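## Task

Grasp the bottle whose cap is green and raise it upright by more than half of its own height, keeping it there until the scene ends; neighbouring bottles may be nudged but every one must remain standing at the end.

## Robot and tools

Robot: one 7-joint arm with a two-finger parallel gripper, seen from two head cameras, cam_head_left and cam_head_right (both 672x504). Joints, base to hand: waist, shoulder, upper arm roll, elbow, forearm roll, wrist pitch, wrist roll. The base may sit tilted on a mount; the mount counts as arm for the clearance check.

Frames: all poses are in the scene frame. Origin is on the tabletop under the arm base, +z up, +y to the left when facing along +x. Orientation is a quaternion written w first (qw, qx, qy, qz). In the gripper's own frame the fingers point along +z and close along y. end_effector_position is the spot between the pads when shut; fingertips stick out about 22 mm past it closed, 9 mm open. Closing also pushes the tips roughly 13 mm further out, so keep clearance above the table.

execute_actions(actions): actions is a list of actions; each action is a list of up to 15 rows; each row is one control step of 1/30 s. If fewer than 15 rows are given, the final row repeats until 15 steps pass. A row has 10 numbers: x, y, z (metres, absolute target for the gripper point), qw, qx, qy, qz (absolute target orientation), then position, force_limit, speed, each from -1 to 1. Seven optional extra numbers (0 to 1) scale each joint's stiffness in joint order and persist until changed. An empty list just reports state and images. Resend the wanted quaternion in every row rather than copying a reported one, which can drift. Each step the command is clipped to within 70 mm and 16 degrees of the measured hand pose, so large jumps take several actions; if both cannot be met, position wins. An action whose target lies over 0.6 m from the hand along any gripper axis is rejected; if the first action fails that, or any action is malformed, nothing runs.

Gripper numbers: position +1 = open (85 mm), about -0.8 = pads touching, -1 = close until blocked. force_limit sets pad force: on a 40 mm object roughly 20 N at -1, 128 N at 0, 235 N at +1. speed sets closing rate: about 20 mm/s at -1, 85 at 0, 150 at +1; faster closes add a few newtons. A changed force or speed only applies once position changes by at least 0.01; to grip more gently, open first.

move(target, speed, blocking): target is one row as above (absolute pose plus finger numbers, which are applied at the start). The hand follows a straight line to it at up to speed m/s (0.002 to 0.5, default 0.25; rotation up to twice that in rad/s), lasting 0.5 to 10 s. It does not avoid obstacles and may overshoot speed near full reach. blocking=false returns after 0.5 s while motion continues; then use wait(0) or stop before sending anything else. The result adds a move: line with the ending (done, off_target, moving, held, fault) and limits (paced = pose clipped; held = some steps blocked, after which the arm may lurch fast), plus distance from target.

wait(seconds): 0 to 10; lets the scene run holding the last command, returning early if a running move ends. stop(): brakes a running move; fingers continue. zoom_image(camera, region): region [x0, y0, x1, y1] in image pixels, top-left origin, at most 504 by 504. finished_scene(scene): ends the current scene by its number; irreversible, and the goal must still hold.

Reading results: the state line gives end_effector_position and end_effector_quat_wxyz; the printed position can be off, more at long reach. Hand target shows what the controller is driving toward. Step readings list hand positions at some steps; HELD means that step was partly blocked. A pose unreachable line means the clearance check altered or blocked the command. object_status: 0 moving, 1 stopped while opening, 2 stopped while closing (a grip), 3 reached the commanded spot or pads met. Any new position resets it to 0 briefly. After a grip at force_limit -1 it stays 2 even if the object slips out; at other forces the fingers re-close on their own if the object escapes. position_measured is in counts: 3 open, ~78 = 60 mm, ~130 = 40 mm, ~180 = 20 mm, ~230 pads touching. touch_left (-y finger) and touch_right (+y finger) each give 28 cells in 7 groups of 4, ordered from fingertip toward the arm, each group along gripper +x. Empty cells read near 0 with noise; even contact gives about 30 at 10 N, 140 at 50 N, 240 at 100 N. They read n/a before any step has run. Joint torques are listed in joint order and shift only with contact or load. Camera calibration (intrinsics, distortion, world-to-camera transforms) is supplied and may be slightly off.

Approach: find the target cap colour in the images, open the gripper, descend beside the bottle with fingers straddling it and clear of the table, close at -1, confirm object_status 2 and touch readings, then lift straight up by over half the bottle's height, keeping it vertical, and hold.

Avoid: knocking anything over or off the table, dropping or slipping the bottle, fast impacts and hard pressing. Contact torque reaching a joint's limit (50.7 N m for the first four joints, 31.9 N m for the wrist three, held weight included) freezes the arm for 10 s and skips the rest of the call. Holding loads heats motors: warnings start at 60 °C, and at 75 °C the arm goes limp and sinks. Occasional brief tugs on a held object can occur, so grip firmly.

Each tool is called after ">>>" as a command line: name --argument value for each argument, lists and objects as JSON in quotes; but a table of rows of numbers goes row by row, as --pt "numbers of a row", without its own name.

## Session

>>> execute_actions --actions '[]'

>>> zoom_image --camera "cam_head_left" --region '[150,100,500,400]'

Scene clock: 0.00 s.
end_effector_position=(+0.7211, +0.2777, +0.1978) position_measured=3 object_status=3 touch_left=n/a touch_right=n/a end_effector_quat_wxyz=(+0.151, +0.781, +0.471, +0.382)
Joint positions: [-0.788  1.835  0.337  0.772 -1.874 -0.819  1.209]
Joint velocities: [ 0.     0.     0.    -0.001  0.    -0.    -0.   ]
Joint torques (N m, as the joint torque sensors report them, + toward a larger angle): no reading
Motor temperatures (°C, as the motors report them): [33 33 29 33 34 36 38]
Hand target: +0.721, +0.278, +0.198; +0.151, +0.781, +0.471, +0.382
Joint stiffness scale: [1. 1. 1. 1. 1. 1. 1.]

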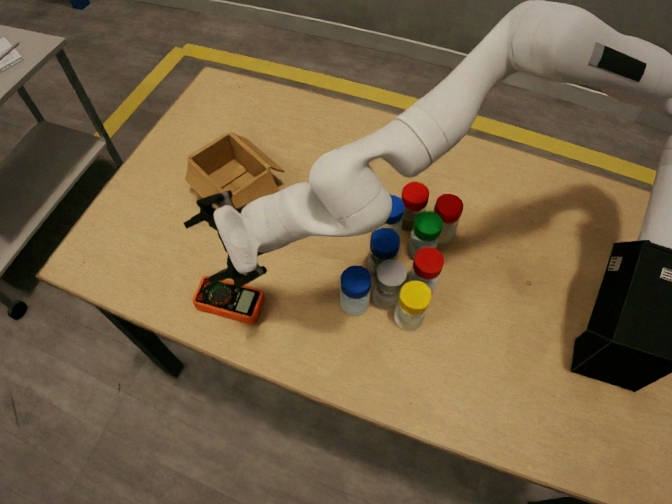

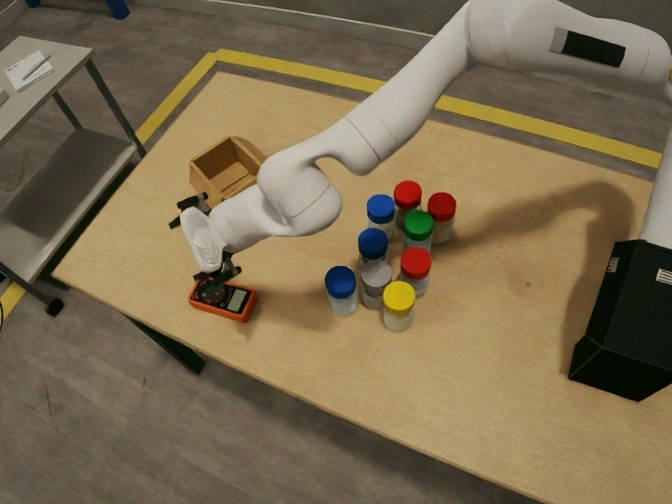

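Region (150, 100, 500, 400) of cam_head_left's 672x504 image, scaled by 1.440, with more detail than that image has; it fills the top 432 rows of this view, and the rest is white.

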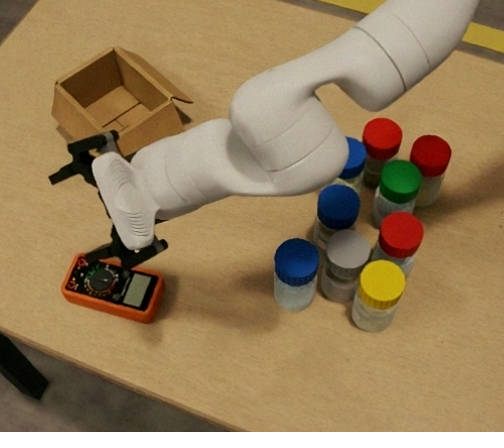

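>>> move --target '[0.58,0.2,0.29,0,0.64,0.77,0,0.7,-0.3,0]' --speed 0.4

>>> move --target '[0.393,0.032,0.17,0,0.559,0.829,0,0.7,-0.3,0]'

>>> zoom_image --camera "cam_head_left" --region '[330,100,530,300]'

>>> zoom_image --camera "cam_head_right" --region '[330,100,530,300]'

Scene clock: 8.77 s.
end_effector_position=(+0.5835, +0.1966, +0.2890) position_measured=41 object_status=3 touch_left=((-17 -13 -13 -13) (18 19 0 -9) (-16 -18 -15 6) (15 -15 -19 40) (9 15 0 -10) (-6 -25 2 -1) (-3 -24 -28 1)) touch_right=((0 15 17 -18) (-9 -2 12 -17) (-15 4 9 -2) (-21 -37 0 4) (12 -14 5 24) (-14 -27 1 1) (9 11 1 -9)) end_effector_quat_wxyz=(+0.016, +0.643, +0.764, +0.054)
Joint positions: [-0.768  1.841 -0.02   0.036 -2.337 -1.823  2.626]
Joint velocities: [-0.     0.002 -0.002 -0.002  0.001 -0.     0.001]
Joint torques (N m, as the joint torque sensors report them, + toward a larger angle): [-19.17 -21.13   0.51  -7.    -0.21   0.8    0.3 ]
Motor temperatures (°C, as the motors report them): [33 33 29 33 34 36 38]
Hand target: +0.579, +0.199, +0.289; +0.012, +0.638, +0.768, +0.053
Off the commanded pose: 0.005 m, 7 deg.
Joint stiffness scale: [1. 1. 1. 1. 1. 1. 1.]
elbow stopped short: the move would have taken joint 4 (elbow) straighter than the controller allows; a more bent joint 4 avoids this.
move: off_target

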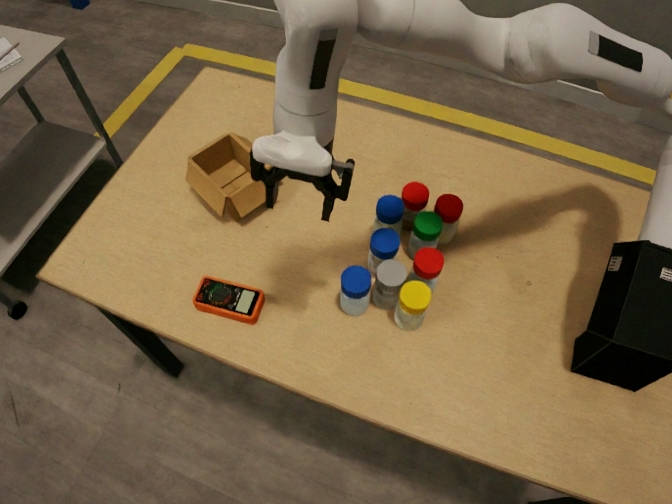

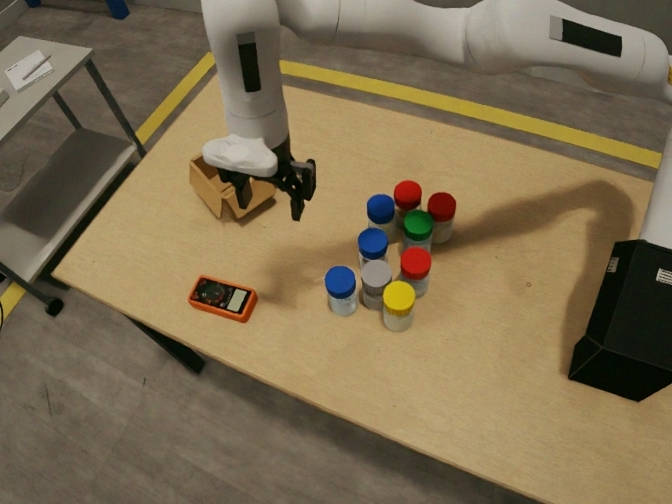

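Scene clock: 10.63 s.
end_effector_position=(+0.3893, +0.0333, +0.1698) position_measured=41 object_status=3 touch_left=((-1 0 -11 -6) (4 -17 -11 -1) (8 -18 16 -39) (11 -7 -7 20) (4 0 -18 -12) (11 16 0 24) (29 -3 2 0)) touch_right=((7 8 -1 -6) (7 -9 6 13) (10 -7 4 19) (3 6 -21 -4) (-8 -16 -7 20) (9 -22 12 14) (-1 15 -17 17)) end_effector_quat_wxyz=(-0.004, +0.557, +0.830, -0.004)
Joint positions: [-0.646  1.201 -0.095  1.686 -2.25  -1.239  2.109]
Joint velocities: [-0.    -0.006  0.004  0.002  0.     0.003 -0.   ]
Joint torques (N m, as the joint torque sensors report them, + toward a larger angle): [-15.35 -13.18  -5.83  -5.81  -0.36   0.4    0.1 ]
Motor temperatures (°C, as the motors report them): [33 33 29 33 34 36 38]
Hand target: +0.393, +0.033, +0.170; -0.000, +0.559, +0.829, -0.000
Off the commanded pose: 0.004 m, 1 deg.
Joint stiffness scale: [1. 1. 1. 1. 1. 1. 1.]
move: off_target

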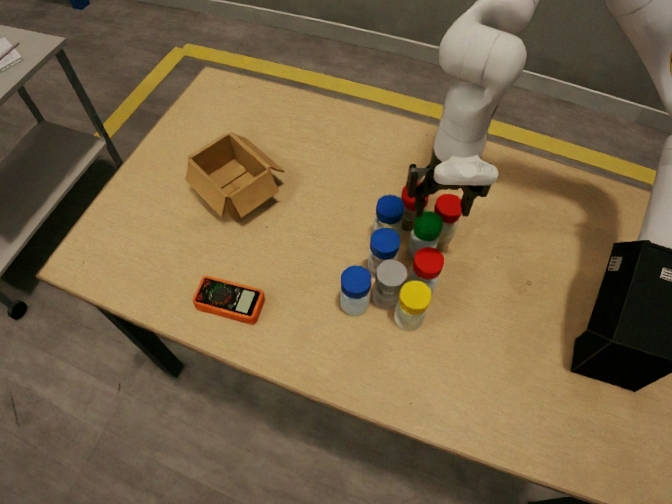

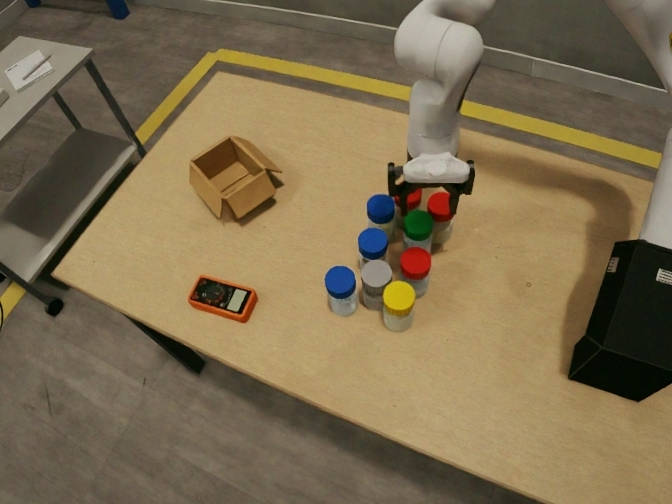

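Region (330, 100, 530, 300) of cam_head_left's 672x504 image, scaled by 2.520, with more detail than that image has.

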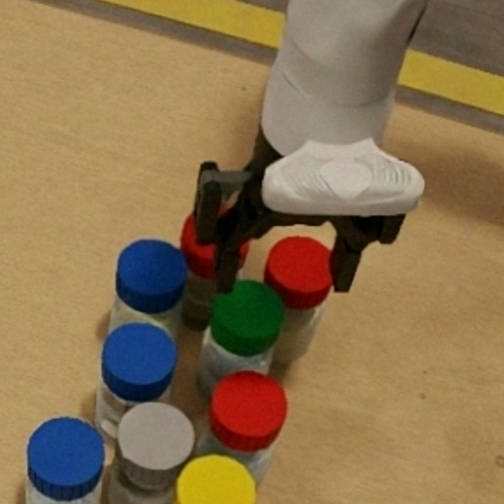

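Region (330, 100, 530, 300) of cam_head_right's 672x504 image, scaled by 2.520, with more detail than that image has.

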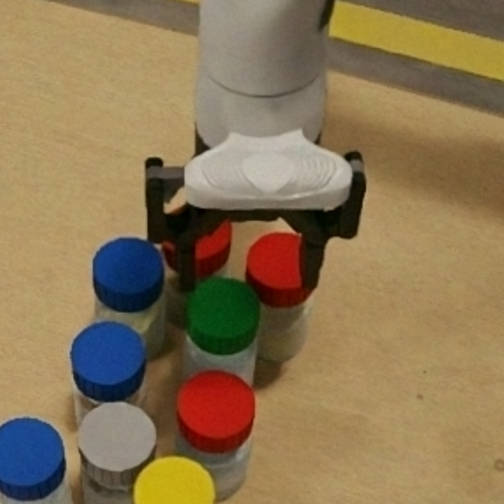

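>>> move --target '[0.412,0.022,0.125,0,0.559,0.829,0,0.6,-0.3,0]'

>>> zoom_image --camera "cam_head_left" --region '[330,100,530,300]'

>>> zoom_image --camera "cam_head_right" --region '[330,100,530,300]'

Scene clock: 15.27 s.
end_effector_position=(+0.4101, +0.0220, +0.1279) position_measured=53 object_status=3 touch_left=((-5 21 -15 -10) (-14 -19 -6 9) (8 -7 -16 -19) (-3 16 -13 -24) (-12 0 -4 1) (23 -5 6 -13) (-5 30 -8 14)) touch_right=((5 -2 -5 23) (6 21 -9 -11) (12 -6 23 21) (-2 1 7 4) (-15 -23 21 3) (-1 9 3 11) (-4 19 6 14)) end_effector_quat_wxyz=(-0.002, +0.563, +0.826, -0.002)
Joint positions: [-0.583  1.224 -0.043  1.694 -2.181 -1.168  2.112]
Joint velocities: [ 0.005  0.002 -0.001  0.     0.001  0.     0.   ]
Joint torques (N m, as the joint torque sensors report them, + toward a larger angle): [-16.63 -12.93  -6.14  -5.63  -0.36   0.42   0.12]
Motor temperatures (°C, as the motors report them): [33 33 29 33 34 36 38]
Hand target: +0.412, +0.022, +0.125; +0.000, +0.559, +0.829, -0.000
Off the commanded pose: 0.003 m, 1 deg.
Joint stiffness scale: [1. 1. 1. 1. 1. 1. 1.]
move: done

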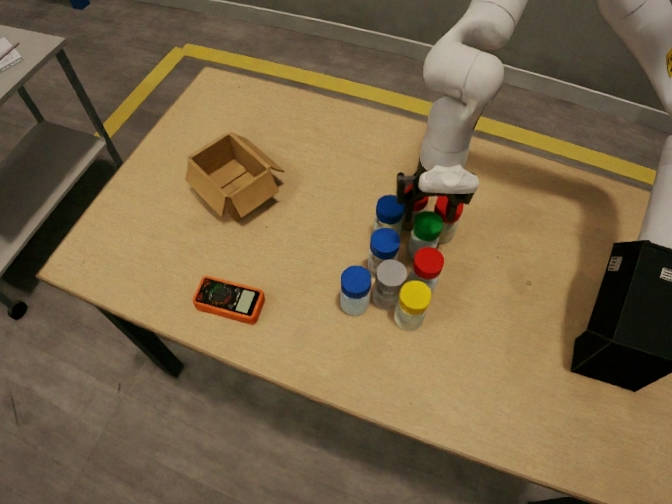

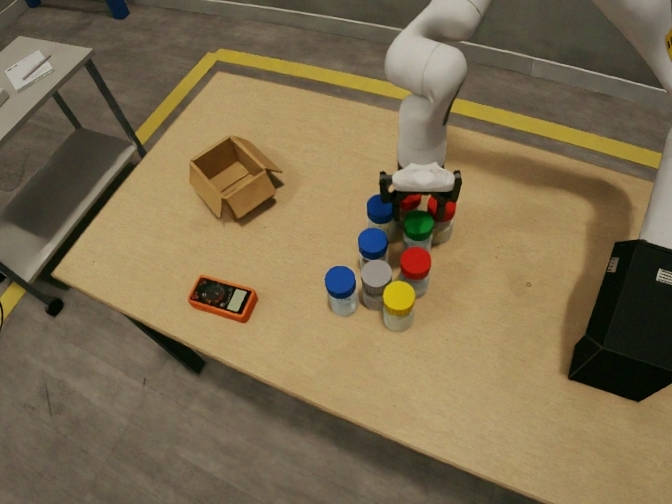

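Region (330, 100, 530, 300) of cam_head_left's 672x504 image, scaled by 2.520, with more detail than that image has.

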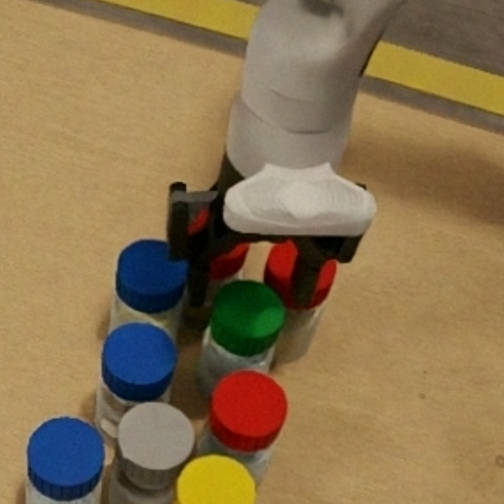

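Region (330, 100, 530, 300) of cam_head_right's 672x504 image, scaled by 2.520, with more detail than that image has.

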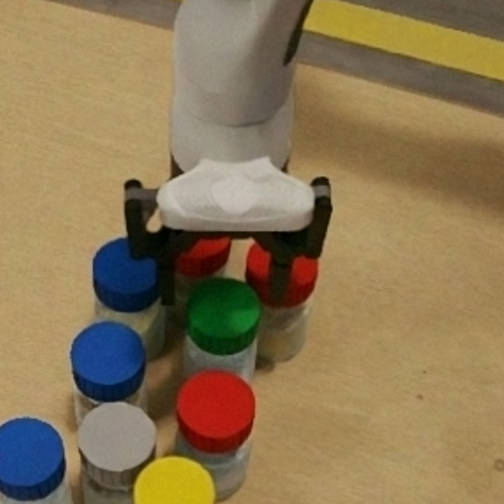

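>>> execute_actions --actions '[[[0.408,0.032,0.125,0,0.588,0.809,0,0.55,-0.3,0]],[[0.408,0.032,0.115,0,0.588,0.809,0,0.55,-0.3,0]],[[0.408,0.032,0.103,0,0.588,0.809,0,0.55,-0.3,0]]]'

>>> zoom_image --camera "cam_head_left" --region '[330,100,530,300]'

>>> zoom_image --camera "cam_head_right" --region '[330,100,530,300]'

Scene clock: 20.23 s.
end_effector_position=(+0.4071, +0.0322, +0.1058) position_measured=59 object_status=3 touch_left=((17 -23 0 15) (18 -30 -7 -5) (7 10 -6 0) (9 10 16 11) (-3 -16 -7 -33) (23 -3 9 14) (11 -17 -2 27)) touch_right=((9 0 3 0) (-4 -22 -17 -4) (7 1 -3 -1) (1 -2 9 -1) (-6 3 -2 3) (-8 -12 -4 -13) (-3 -2 -4 -14)) end_effector_quat_wxyz=(-0.002, +0.588, +0.809, -0.001)
Joint positions: [-0.58   1.267 -0.015  1.699 -2.162 -1.116  2.026]
Joint velocities: [ 0.     0.003  0.006  0.     0.     0.005 -0.   ]
Joint torques (N m, as the joint torque sensors report them, + toward a larger angle): [-15.82 -13.71  -6.06  -5.18  -0.22   0.57   0.13]
Motor temperatures (°C, as the motors report them): [33 33 29 33 34 36 38]
Hand target: +0.408, +0.032, +0.103; -0.000, +0.588, +0.809, -0.000
Off the commanded pose: 0.003 m, 0 deg.
Joint stiffness scale: [1. 1. 1. 1. 1. 1. 1.]
Step readings (end_effector_position; steps 1 to 15: 1st action; 16 to 30: 2nd action; 31 to 45: 3rd action):
0: (+0.4101, +0.0219, +0.1276)
1: (+0.4100, +0.0220, +0.1275)
2: (+0.4098, +0.0227, +0.1271)
4: (+0.4095, +0.0256, +0.1261)
8: (+0.4080, +0.0282, +0.1251)
15: (+0.4073, +0.0287, +0.1244)
16: (+0.4073, +0.0292, +0.1240)
17: (+0.4076, +0.0304, +0.1228)
19: (+0.4074, +0.0317, +0.1205)
23: (+0.4069, +0.0322, +0.1185)
30: (+0.4069, +0.0321, +0.1177)
31: (+0.4071, +0.0323, +0.1170)
32: (+0.4078, +0.0329, +0.1147)
34: (+0.4080, +0.0325, +0.1102)
38: (+0.4071, +0.0321, +0.1068)
45: end_effector_position above

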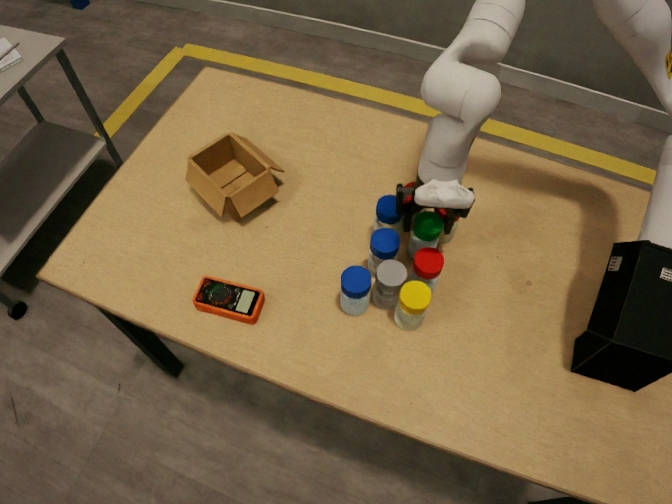

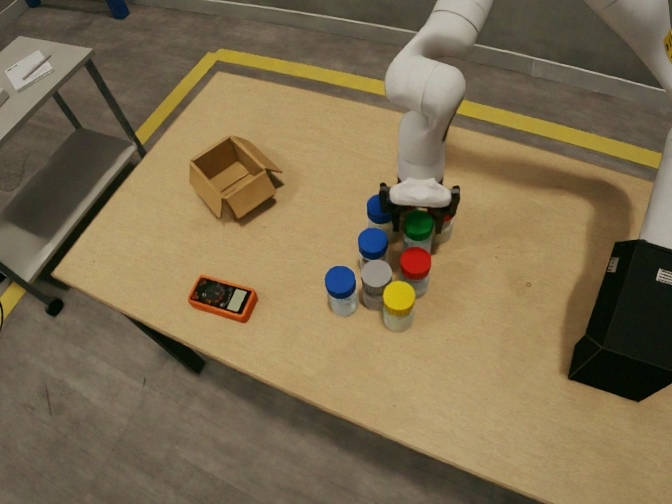

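Region (330, 100, 530, 300) of cam_head_left's 672x504 image, scaled by 2.520, with more detail than that image has.

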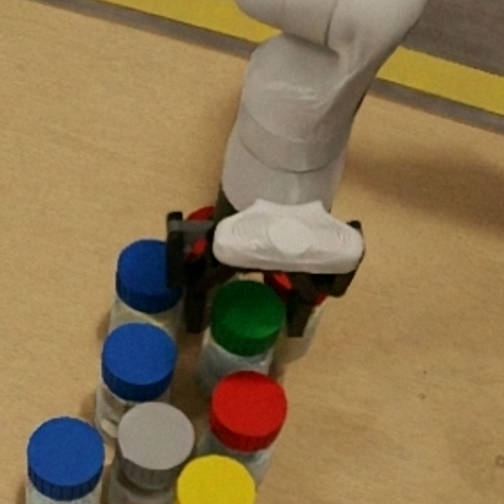

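Region (330, 100, 530, 300) of cam_head_right's 672x504 image, scaled by 2.520, with more detail than that image has.

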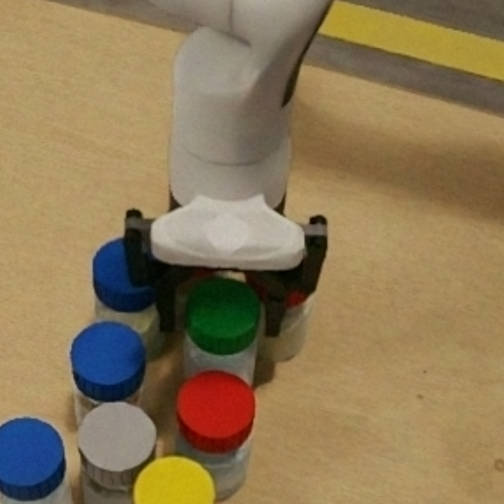

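>>> execute_actions --actions '[[[0.406,0.032,0.088,0,0.588,0.809,0,0.45,-0.3,0]],[[0.406,0.032,0.088,0,0.588,0.809,0,-1,-0.4,-0.5]],[]]'

Scene clock: 22.73 s.
end_effector_position=(+0.4052, +0.0322, +0.0906) position_measured=97 object_status=2 touch_left=((-26 56 56 -8) (106 468 327 90) (107 571 549 57) (133 730 512 101) (156 816 589 105) (71 726 384 95) (12 64 26 13)) touch_right=((30 83 103 3) (71 362 402 54) (133 695 685 61) (123 389 525 103) (87 507 694 63) (92 472 324 39) (-1 66 57 3)) end_effector_quat_wxyz=(-0.001, +0.588, +0.809, -0.001)
Joint positions: [-0.571  1.284  0.005  1.713 -2.143 -1.081  2.01 ]
Joint velocities: [ 0.    -0.001  0.     0.     0.     0.     0.   ]
Joint torques (N m, as the joint torque sensors report them, + toward a larger angle): [-12.49 -10.39  -3.94  -4.39   0.05   0.96   0.19]
Motor temperatures (°C, as the motors report them): [33 33 29 33 34 36 38]
Hand target: +0.406, +0.032, +0.088; -0.000, +0.588, +0.809, -0.000
Off the commanded pose: 0.003 m, 0 deg.
Joint stiffness scale: [1. 1. 1. 1. 1. 1. 1.]
Step readings (end_effector_position; steps 1 to 15: 1st action; 16 to 30: 2nd action):
0: (+0.4070, +0.0322, +0.1057)
1: (+0.4071, +0.0324, +0.1050)
2: (+0.4077, +0.0332, +0.1023)
4: (+0.4071, +0.0326, +0.0965)
8: (+0.4055, +0.0321, +0.0920)
15: (+0.4052, +0.0322, +0.0908)
16: (+0.4052, +0.0322, +0.0907)
17: (+0.4052, +0.0322, +0.0907)
19: (+0.4052, +0.0322, +0.0906)
23: (+0.4052, +0.0321, +0.0906)
30: end_effector_position above

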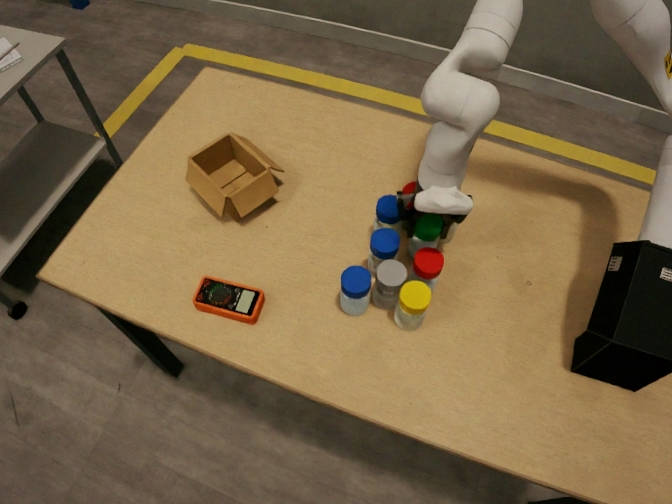

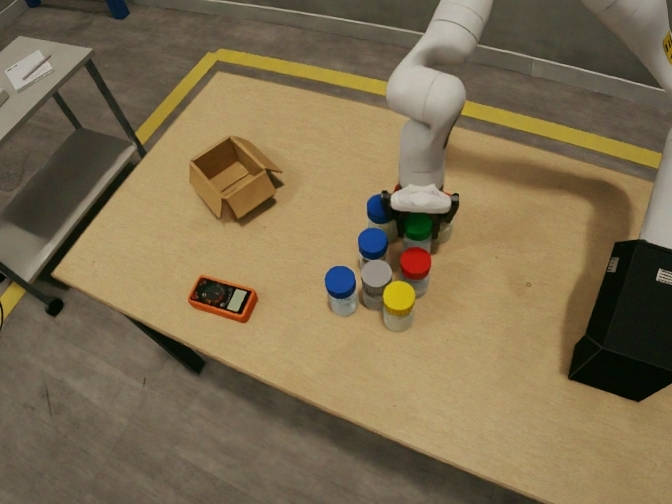

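>>> move --target '[0.405,0.032,0.185,0,0.588,0.809,0,-1,-0.4,-0.5]' --speed 0.12

Scene clock: 24.90 s.
end_effector_position=(+0.4065, +0.0318, +0.1820) position_measured=97 object_status=2 touch_left=((-8 55 39 -8) (54 453 328 63) (114 542 550 60) (131 729 483 110) (128 831 551 118) (85 706 397 68) (15 90 71 7)) touch_right=((14 81 98 -5) (69 391 405 35) (109 691 691 80) (97 405 578 95) (100 521 716 92) (78 504 311 59) (20 63 78 7)) end_effector_quat_wxyz=(+0.002, +0.589, +0.808, +0.001)
Joint positions: [-0.65   1.191 -0.091  1.641 -2.253 -1.267  2.074]
Joint velocities: [ 0.    -0.004 -0.005 -0.001 -0.001 -0.005  0.   ]
Joint torques (N m, as the joint torque sensors report them, + toward a larger angle): [-16.22 -13.66  -6.56  -6.8   -0.11   0.55   0.08]
Motor temperatures (°C, as the motors report them): [33 33 29 33 34 36 38]
Hand target: +0.405, +0.032, +0.185; -0.000, +0.588, +0.809, +0.000
Off the commanded pose: 0.003 m, 0 deg.
Joint stiffness scale: [1. 1. 1. 1. 1. 1. 1.]
move: done

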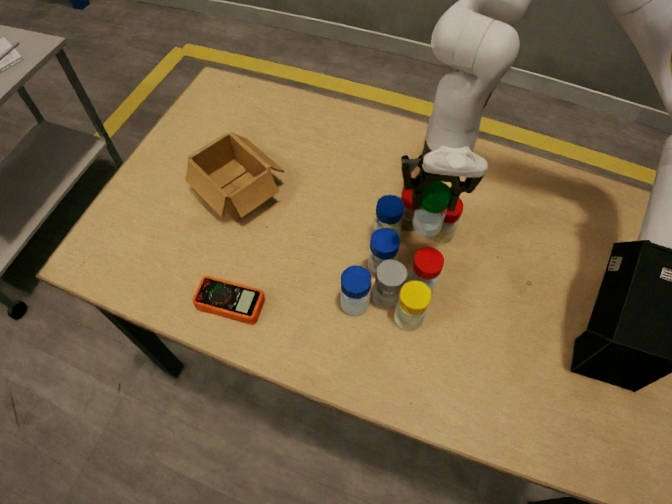

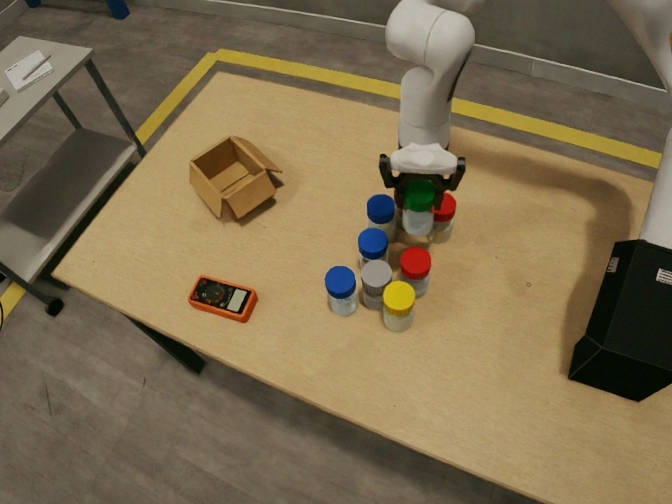

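>>> finished_scene --scene 1

The scene is finished: the task was done.


## Next scene

Grasp the bottle whose cap is red and raise it upright by more than half of its own height, keeping it there until the scene ends; neighbouring bottles may be nudged but every one must remain standing at the end.

>>> execute_actions --actions '[]'

Scene clock: 0.00 s.
end_effector_position=(+0.5634, -0.3038, +0.2495) position_measured=3 object_status=3 touch_left=n/a touch_right=n/a end_effector_quat_wxyz=(-0.063, +0.898, -0.428, +0.082)
Joint positions: [-0.245  0.613 -0.233  1.495  1.126  1.436  3.13 ]
Joint velocities: [-0.     0.001 -0.001 -0.     0.001 -0.     0.   ]
Joint torques (N m, as the joint torque sensors report them, + toward a larger angle): no reading
Motor temperatures (°C, as the motors report them): [33 33 29 33 34 36 38]
Hand target: +0.563, -0.304, +0.250; -0.063, +0.898, -0.428, +0.082
Joint stiffness scale: [1. 1. 1. 1. 1. 1. 1.]

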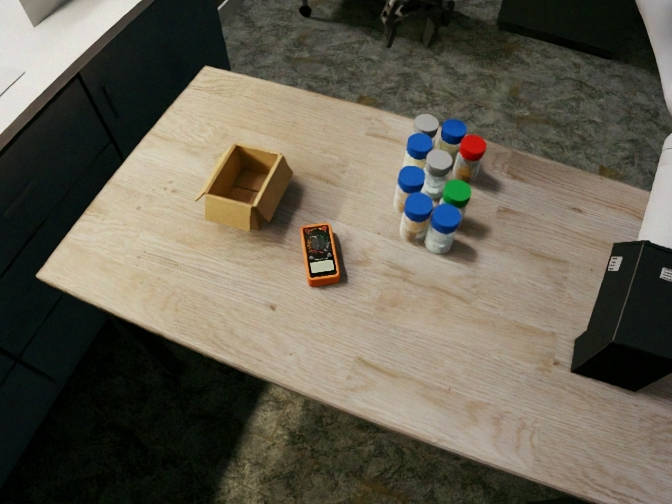

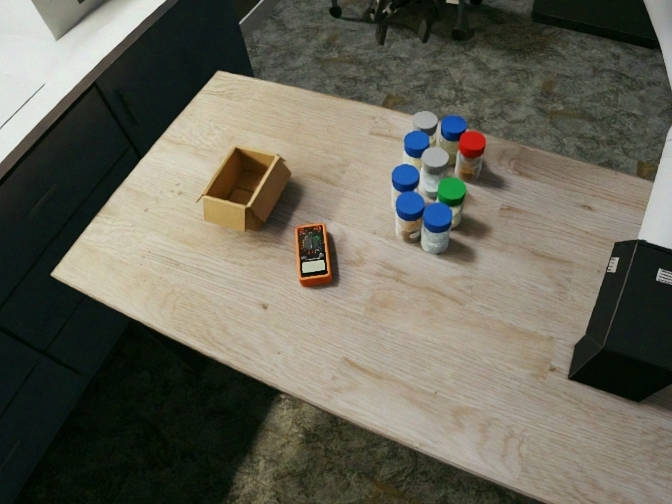

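>>> move --target '[0.37,-0.198,0.15,0,1,0,0,0.65,-0.4,0]' --speed 0.35

>>> zoom_image --camera "cam_head_left" --region '[390,40,570,220]'

>>> zoom_image --camera "cam_head_right" --region '[390,40,570,220]'

Scene clock: 4.77 s.
end_effector_position=(+0.3709, -0.2011, +0.1497) position_measured=47 object_status=3 touch_left=((-15 10 -1 -4) (12 -16 -10 8) (-29 -14 -8 -10) (1 -3 17 6) (25 -10 15 0) (-2 26 -1 6) (-5 20 15 -1)) touch_right=((14 1 9 -27) (-6 -45 -14 -36) (-10 3 -5 7) (-16 6 -3 5) (16 17 -26 9) (28 -20 0 -3) (12 -7 -2 21)) end_effector_quat_wxyz=(+0.003, +1.000, -0.006, -0.001)
Joint positions: [-0.219  0.705 -0.325  2.063  1.105  1.374  3.401]
Joint velocities: [-0.     0.005 -0.005 -0.001 -0.001 -0.     0.   ]
Joint torques (N m, as the joint torque sensors report them, + toward a larger angle): [-13.71  -8.97  -6.76  -4.92  -0.19   0.54   0.17]
Motor temperatures (°C, as the motors report them): [33 33 29 33 34 36 38]
Hand target: +0.370, -0.198, +0.150; +0.000, +1.000, -0.000, +0.000
Off the commanded pose: 0.003 m, 1 deg.
Joint stiffness scale: [1. 1. 1. 1. 1. 1. 1.]
move: done

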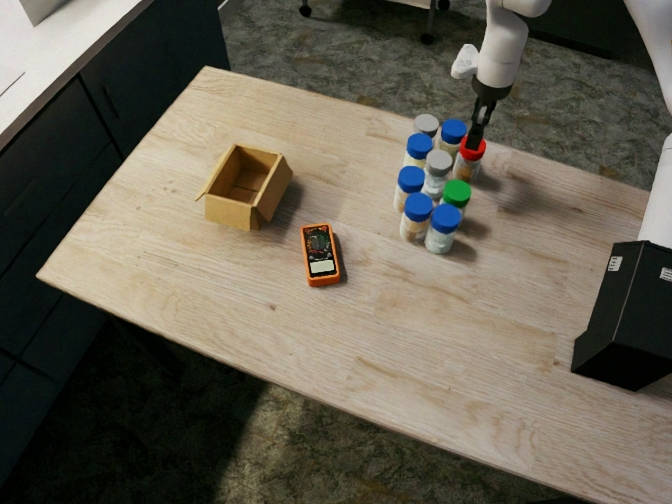

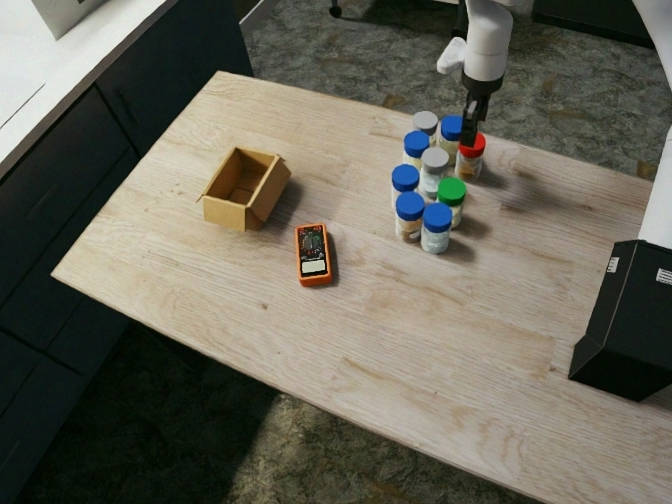

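Region (390, 40, 570, 220) of cam_head_left's 672x504 image, scaled by 2.800, with more detail than that image has.

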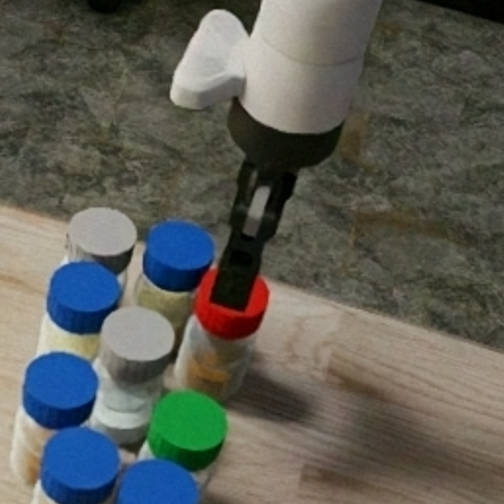

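Region (390, 40, 570, 220) of cam_head_right's 672x504 image, scaled by 2.800, with more detail than that image has.

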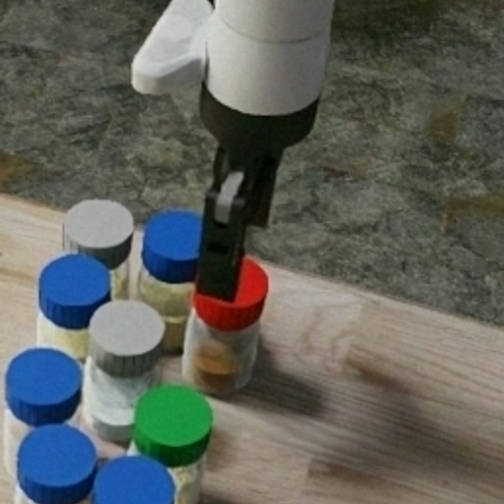

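>>> execute_actions --actions '[[[0.368,-0.2,0.127,0,1,0,0,0.65,-0.4,0]],[[0.368,-0.2,0.109,0,1,0,0,0.65,-0.4,0]]]'

>>> zoom_image --camera "cam_head_right" --region '[390,40,570,220]'

Scene clock: 8.10 s.
end_effector_position=(+0.3674, -0.2001, +0.1118) position_measured=47 object_status=3 touch_left=((7 3 15 -14) (3 3 -8 6) (-18 4 0 -30) (-8 -5 -26 1) (18 -5 -5 5) (-3 14 -16 -11) (-14 1 -28 32)) touch_right=((9 7 2 -3) (-9 -14 7 -9) (0 -27 0 -10) (-11 -24 30 -6) (19 -5 -7 -15) (-7 -36 8 25) (6 18 -23 -2)) end_effector_quat_wxyz=(+0.000, +1.000, +0.001, -0.001)
Joint positions: [-0.165  0.739 -0.288  2.108  1.189  1.3    3.373]
Joint velocities: [ 0.005  0.004 -0.001  0.     0.    -0.001 -0.   ]
Joint torques (N m, as the joint torque sensors report them, + toward a larger angle): [-13.98  -8.6   -6.44  -3.94  -0.29   0.37   0.16]
Motor temperatures (°C, as the motors report them): [33 33 29 33 34 36 38]
Hand target: +0.368, -0.200, +0.109; +0.000, +1.000, +0.000, -0.000
Off the commanded pose: 0.003 m, 0 deg.
Joint stiffness scale: [1. 1. 1. 1. 1. 1. 1.]
Step readings (end_effector_position; steps 1 to 15: 1st action; 16 to 30: 2nd action):
0: (+0.3709, -0.2009, +0.1497)
1: (+0.3708, -0.2006, +0.1493)
2: (+0.3714, -0.1994, +0.1461)
4: (+0.3706, -0.1992, +0.1382)
8: (+0.3681, -0.2001, +0.1316)
15: (+0.3673, -0.2000, +0.1299)
16: (+0.3675, -0.1999, +0.1293)
17: (+0.3691, -0.1994, +0.1260)
19: (+0.3698, -0.2000, +0.1189)
23: (+0.3682, -0.2004, +0.1133)
30: end_effector_position above

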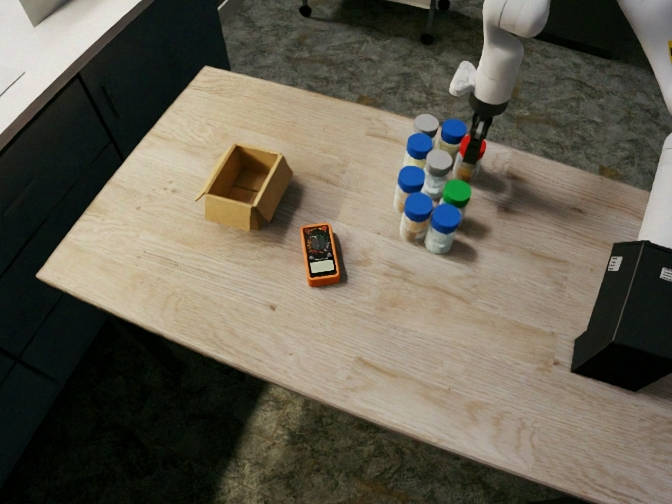

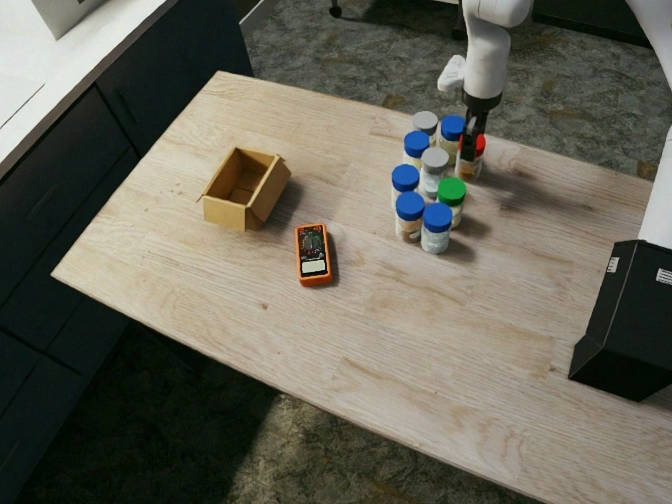

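Region (390, 40, 570, 220) of cam_head_right's 672x504 image, scaled by 2.800, with more detail than that image has.

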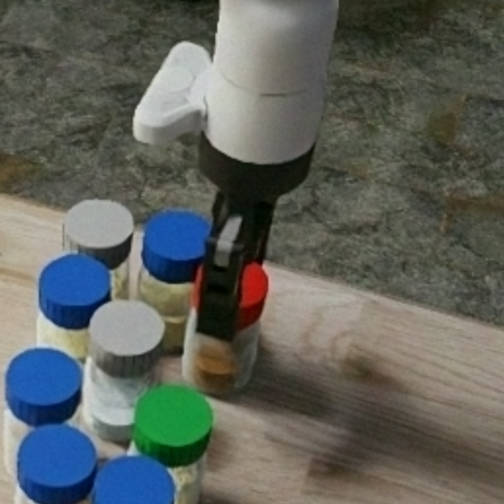

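>>> execute_actions --actions '[[[0.368,-0.2,0.089,0,1,0,0,0.65,-0.4,0]],[[0.368,-0.2,0.089,0,1,0,0,-1,-0.4,-0.5]]]'

>>> move --target '[0.368,-0.2,0.185,0,1,0,0,-1,-0.4,-0.5]' --speed 0.12

Scene clock: 10.47 s.
end_effector_position=(+0.3679, -0.2007, +0.0917) position_measured=97 object_status=0 touch_left=((-12 -3 -30 0) (19 -14 1 12) (-11 87 133 14) (118 568 604 195) (150 950 978 372) (52 592 502 142) (21 88 74 6)) touch_right=((45 109 202 37) (124 526 835 185) (152 867 1277 240) (48 304 619 200) (8 61 114 0) (5 9 3 12) (4 2 5 -11)) end_effector_quat_wxyz=(+0.000, +1.000, +0.001, -0.001)
Joint positions: [-0.136  0.762 -0.266  2.12   1.24   1.267  3.352]
Joint velocities: [-0.     0.     0.001  0.    -0.001  0.    -0.   ]
Joint torques (N m, as the joint torque sensors report them, + toward a larger angle): [-10.11  -4.65  -4.31  -2.71  -0.3   -1.2    0.21]
Motor temperatures (°C, as the motors report them): [33 33 29 33 34 36 38]
Hand target: +0.368, -0.200, +0.089; -0.000, +1.000, +0.000, -0.000
Off the commanded pose: 0.003 m, 0 deg.
Joint stiffness scale: [1. 1. 1. 1. 1. 1. 1.]
Step readings (end_effector_position; steps 1 to 15: 1st action; 16 to 30: 2nd action):
0: (+0.3673, -0.2001, +0.1116)
1: (+0.3676, -0.2000, +0.1110)
2: (+0.3693, -0.1996, +0.1077)
4: (+0.3704, -0.2002, +0.0999)
8: (+0.3686, -0.2007, +0.0935)
15: (+0.3677, -0.2003, +0.0918)
16: (+0.3676, -0.2003, +0.0917)
17: (+0.3676, -0.2003, +0.0917)
19: (+0.3675, -0.2003, +0.0916)
23: (+0.3675, -0.2003, +0.0915)
30: end_effector_position above

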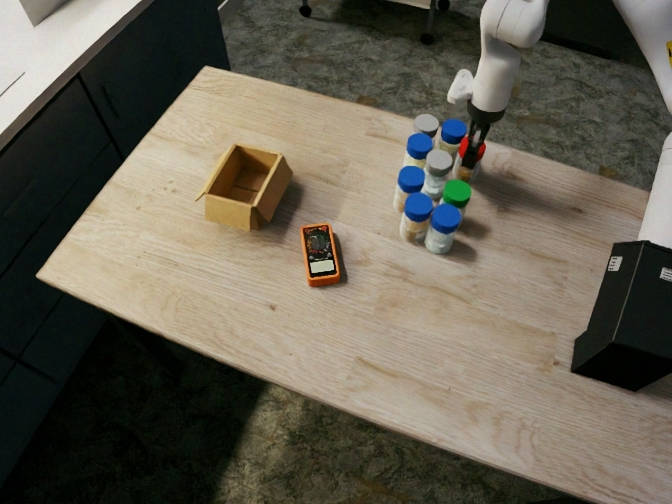

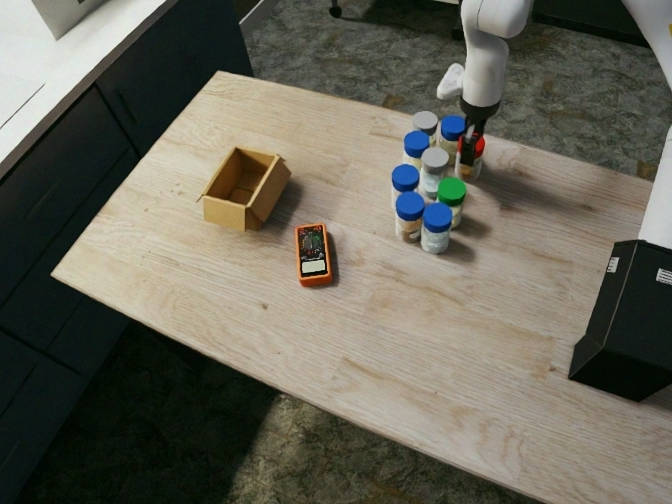

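Scene clock: 11.67 s.
end_effector_position=(+0.3692, -0.2001, +0.1821) position_measured=97 object_status=2 touch_left=((-11 2 4 7) (21 12 -16 23) (30 96 125 10) (97 666 639 241) (127 988 993 346) (79 618 495 186) (0 66 83 38)) touch_right=((25 143 208 37) (102 525 850 175) (166 858 1249 218) (59 288 629 176) (9 58 123 46) (18 10 7 -1) (-8 -6 15 -13)) end_effector_quat_wxyz=(+0.000, +1.000, -0.002, +0.002)
Joint positions: [-0.257  0.674 -0.368  2.035  1.042  1.434  3.429]
Joint velocities: [-0.003 -0.002 -0.001 -0.001 -0.001  0.001 -0.   ]
Joint torques (N m, as the joint torque sensors report them, + toward a larger angle): [-14.17  -9.1   -6.8   -5.65  -0.13   0.52   0.19]
Motor temperatures (°C, as the motors report them): [33 33 29 33 34 36 38]
Hand target: +0.368, -0.200, +0.185; -0.000, +1.000, +0.000, -0.000
Off the commanded pose: 0.003 m, 0 deg.
Joint stiffness scale: [1. 1. 1. 1. 1. 1. 1.]
move: done

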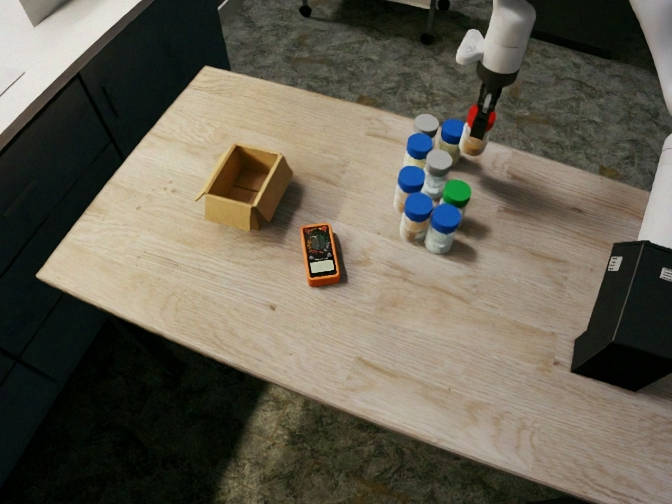

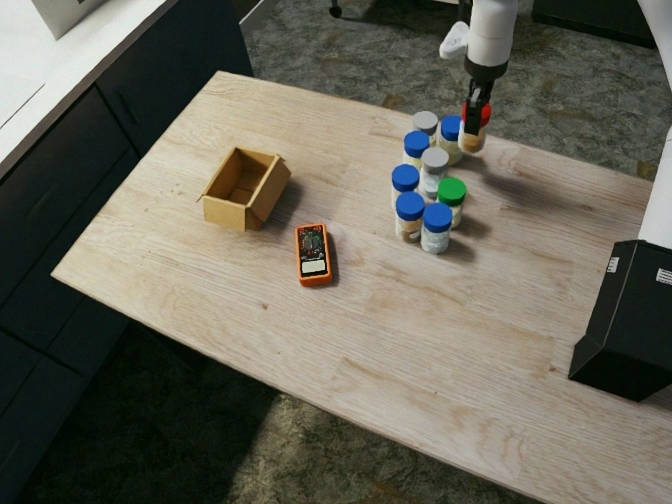

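>>> finished_scene --scene 2

The scene is finished: the task was done.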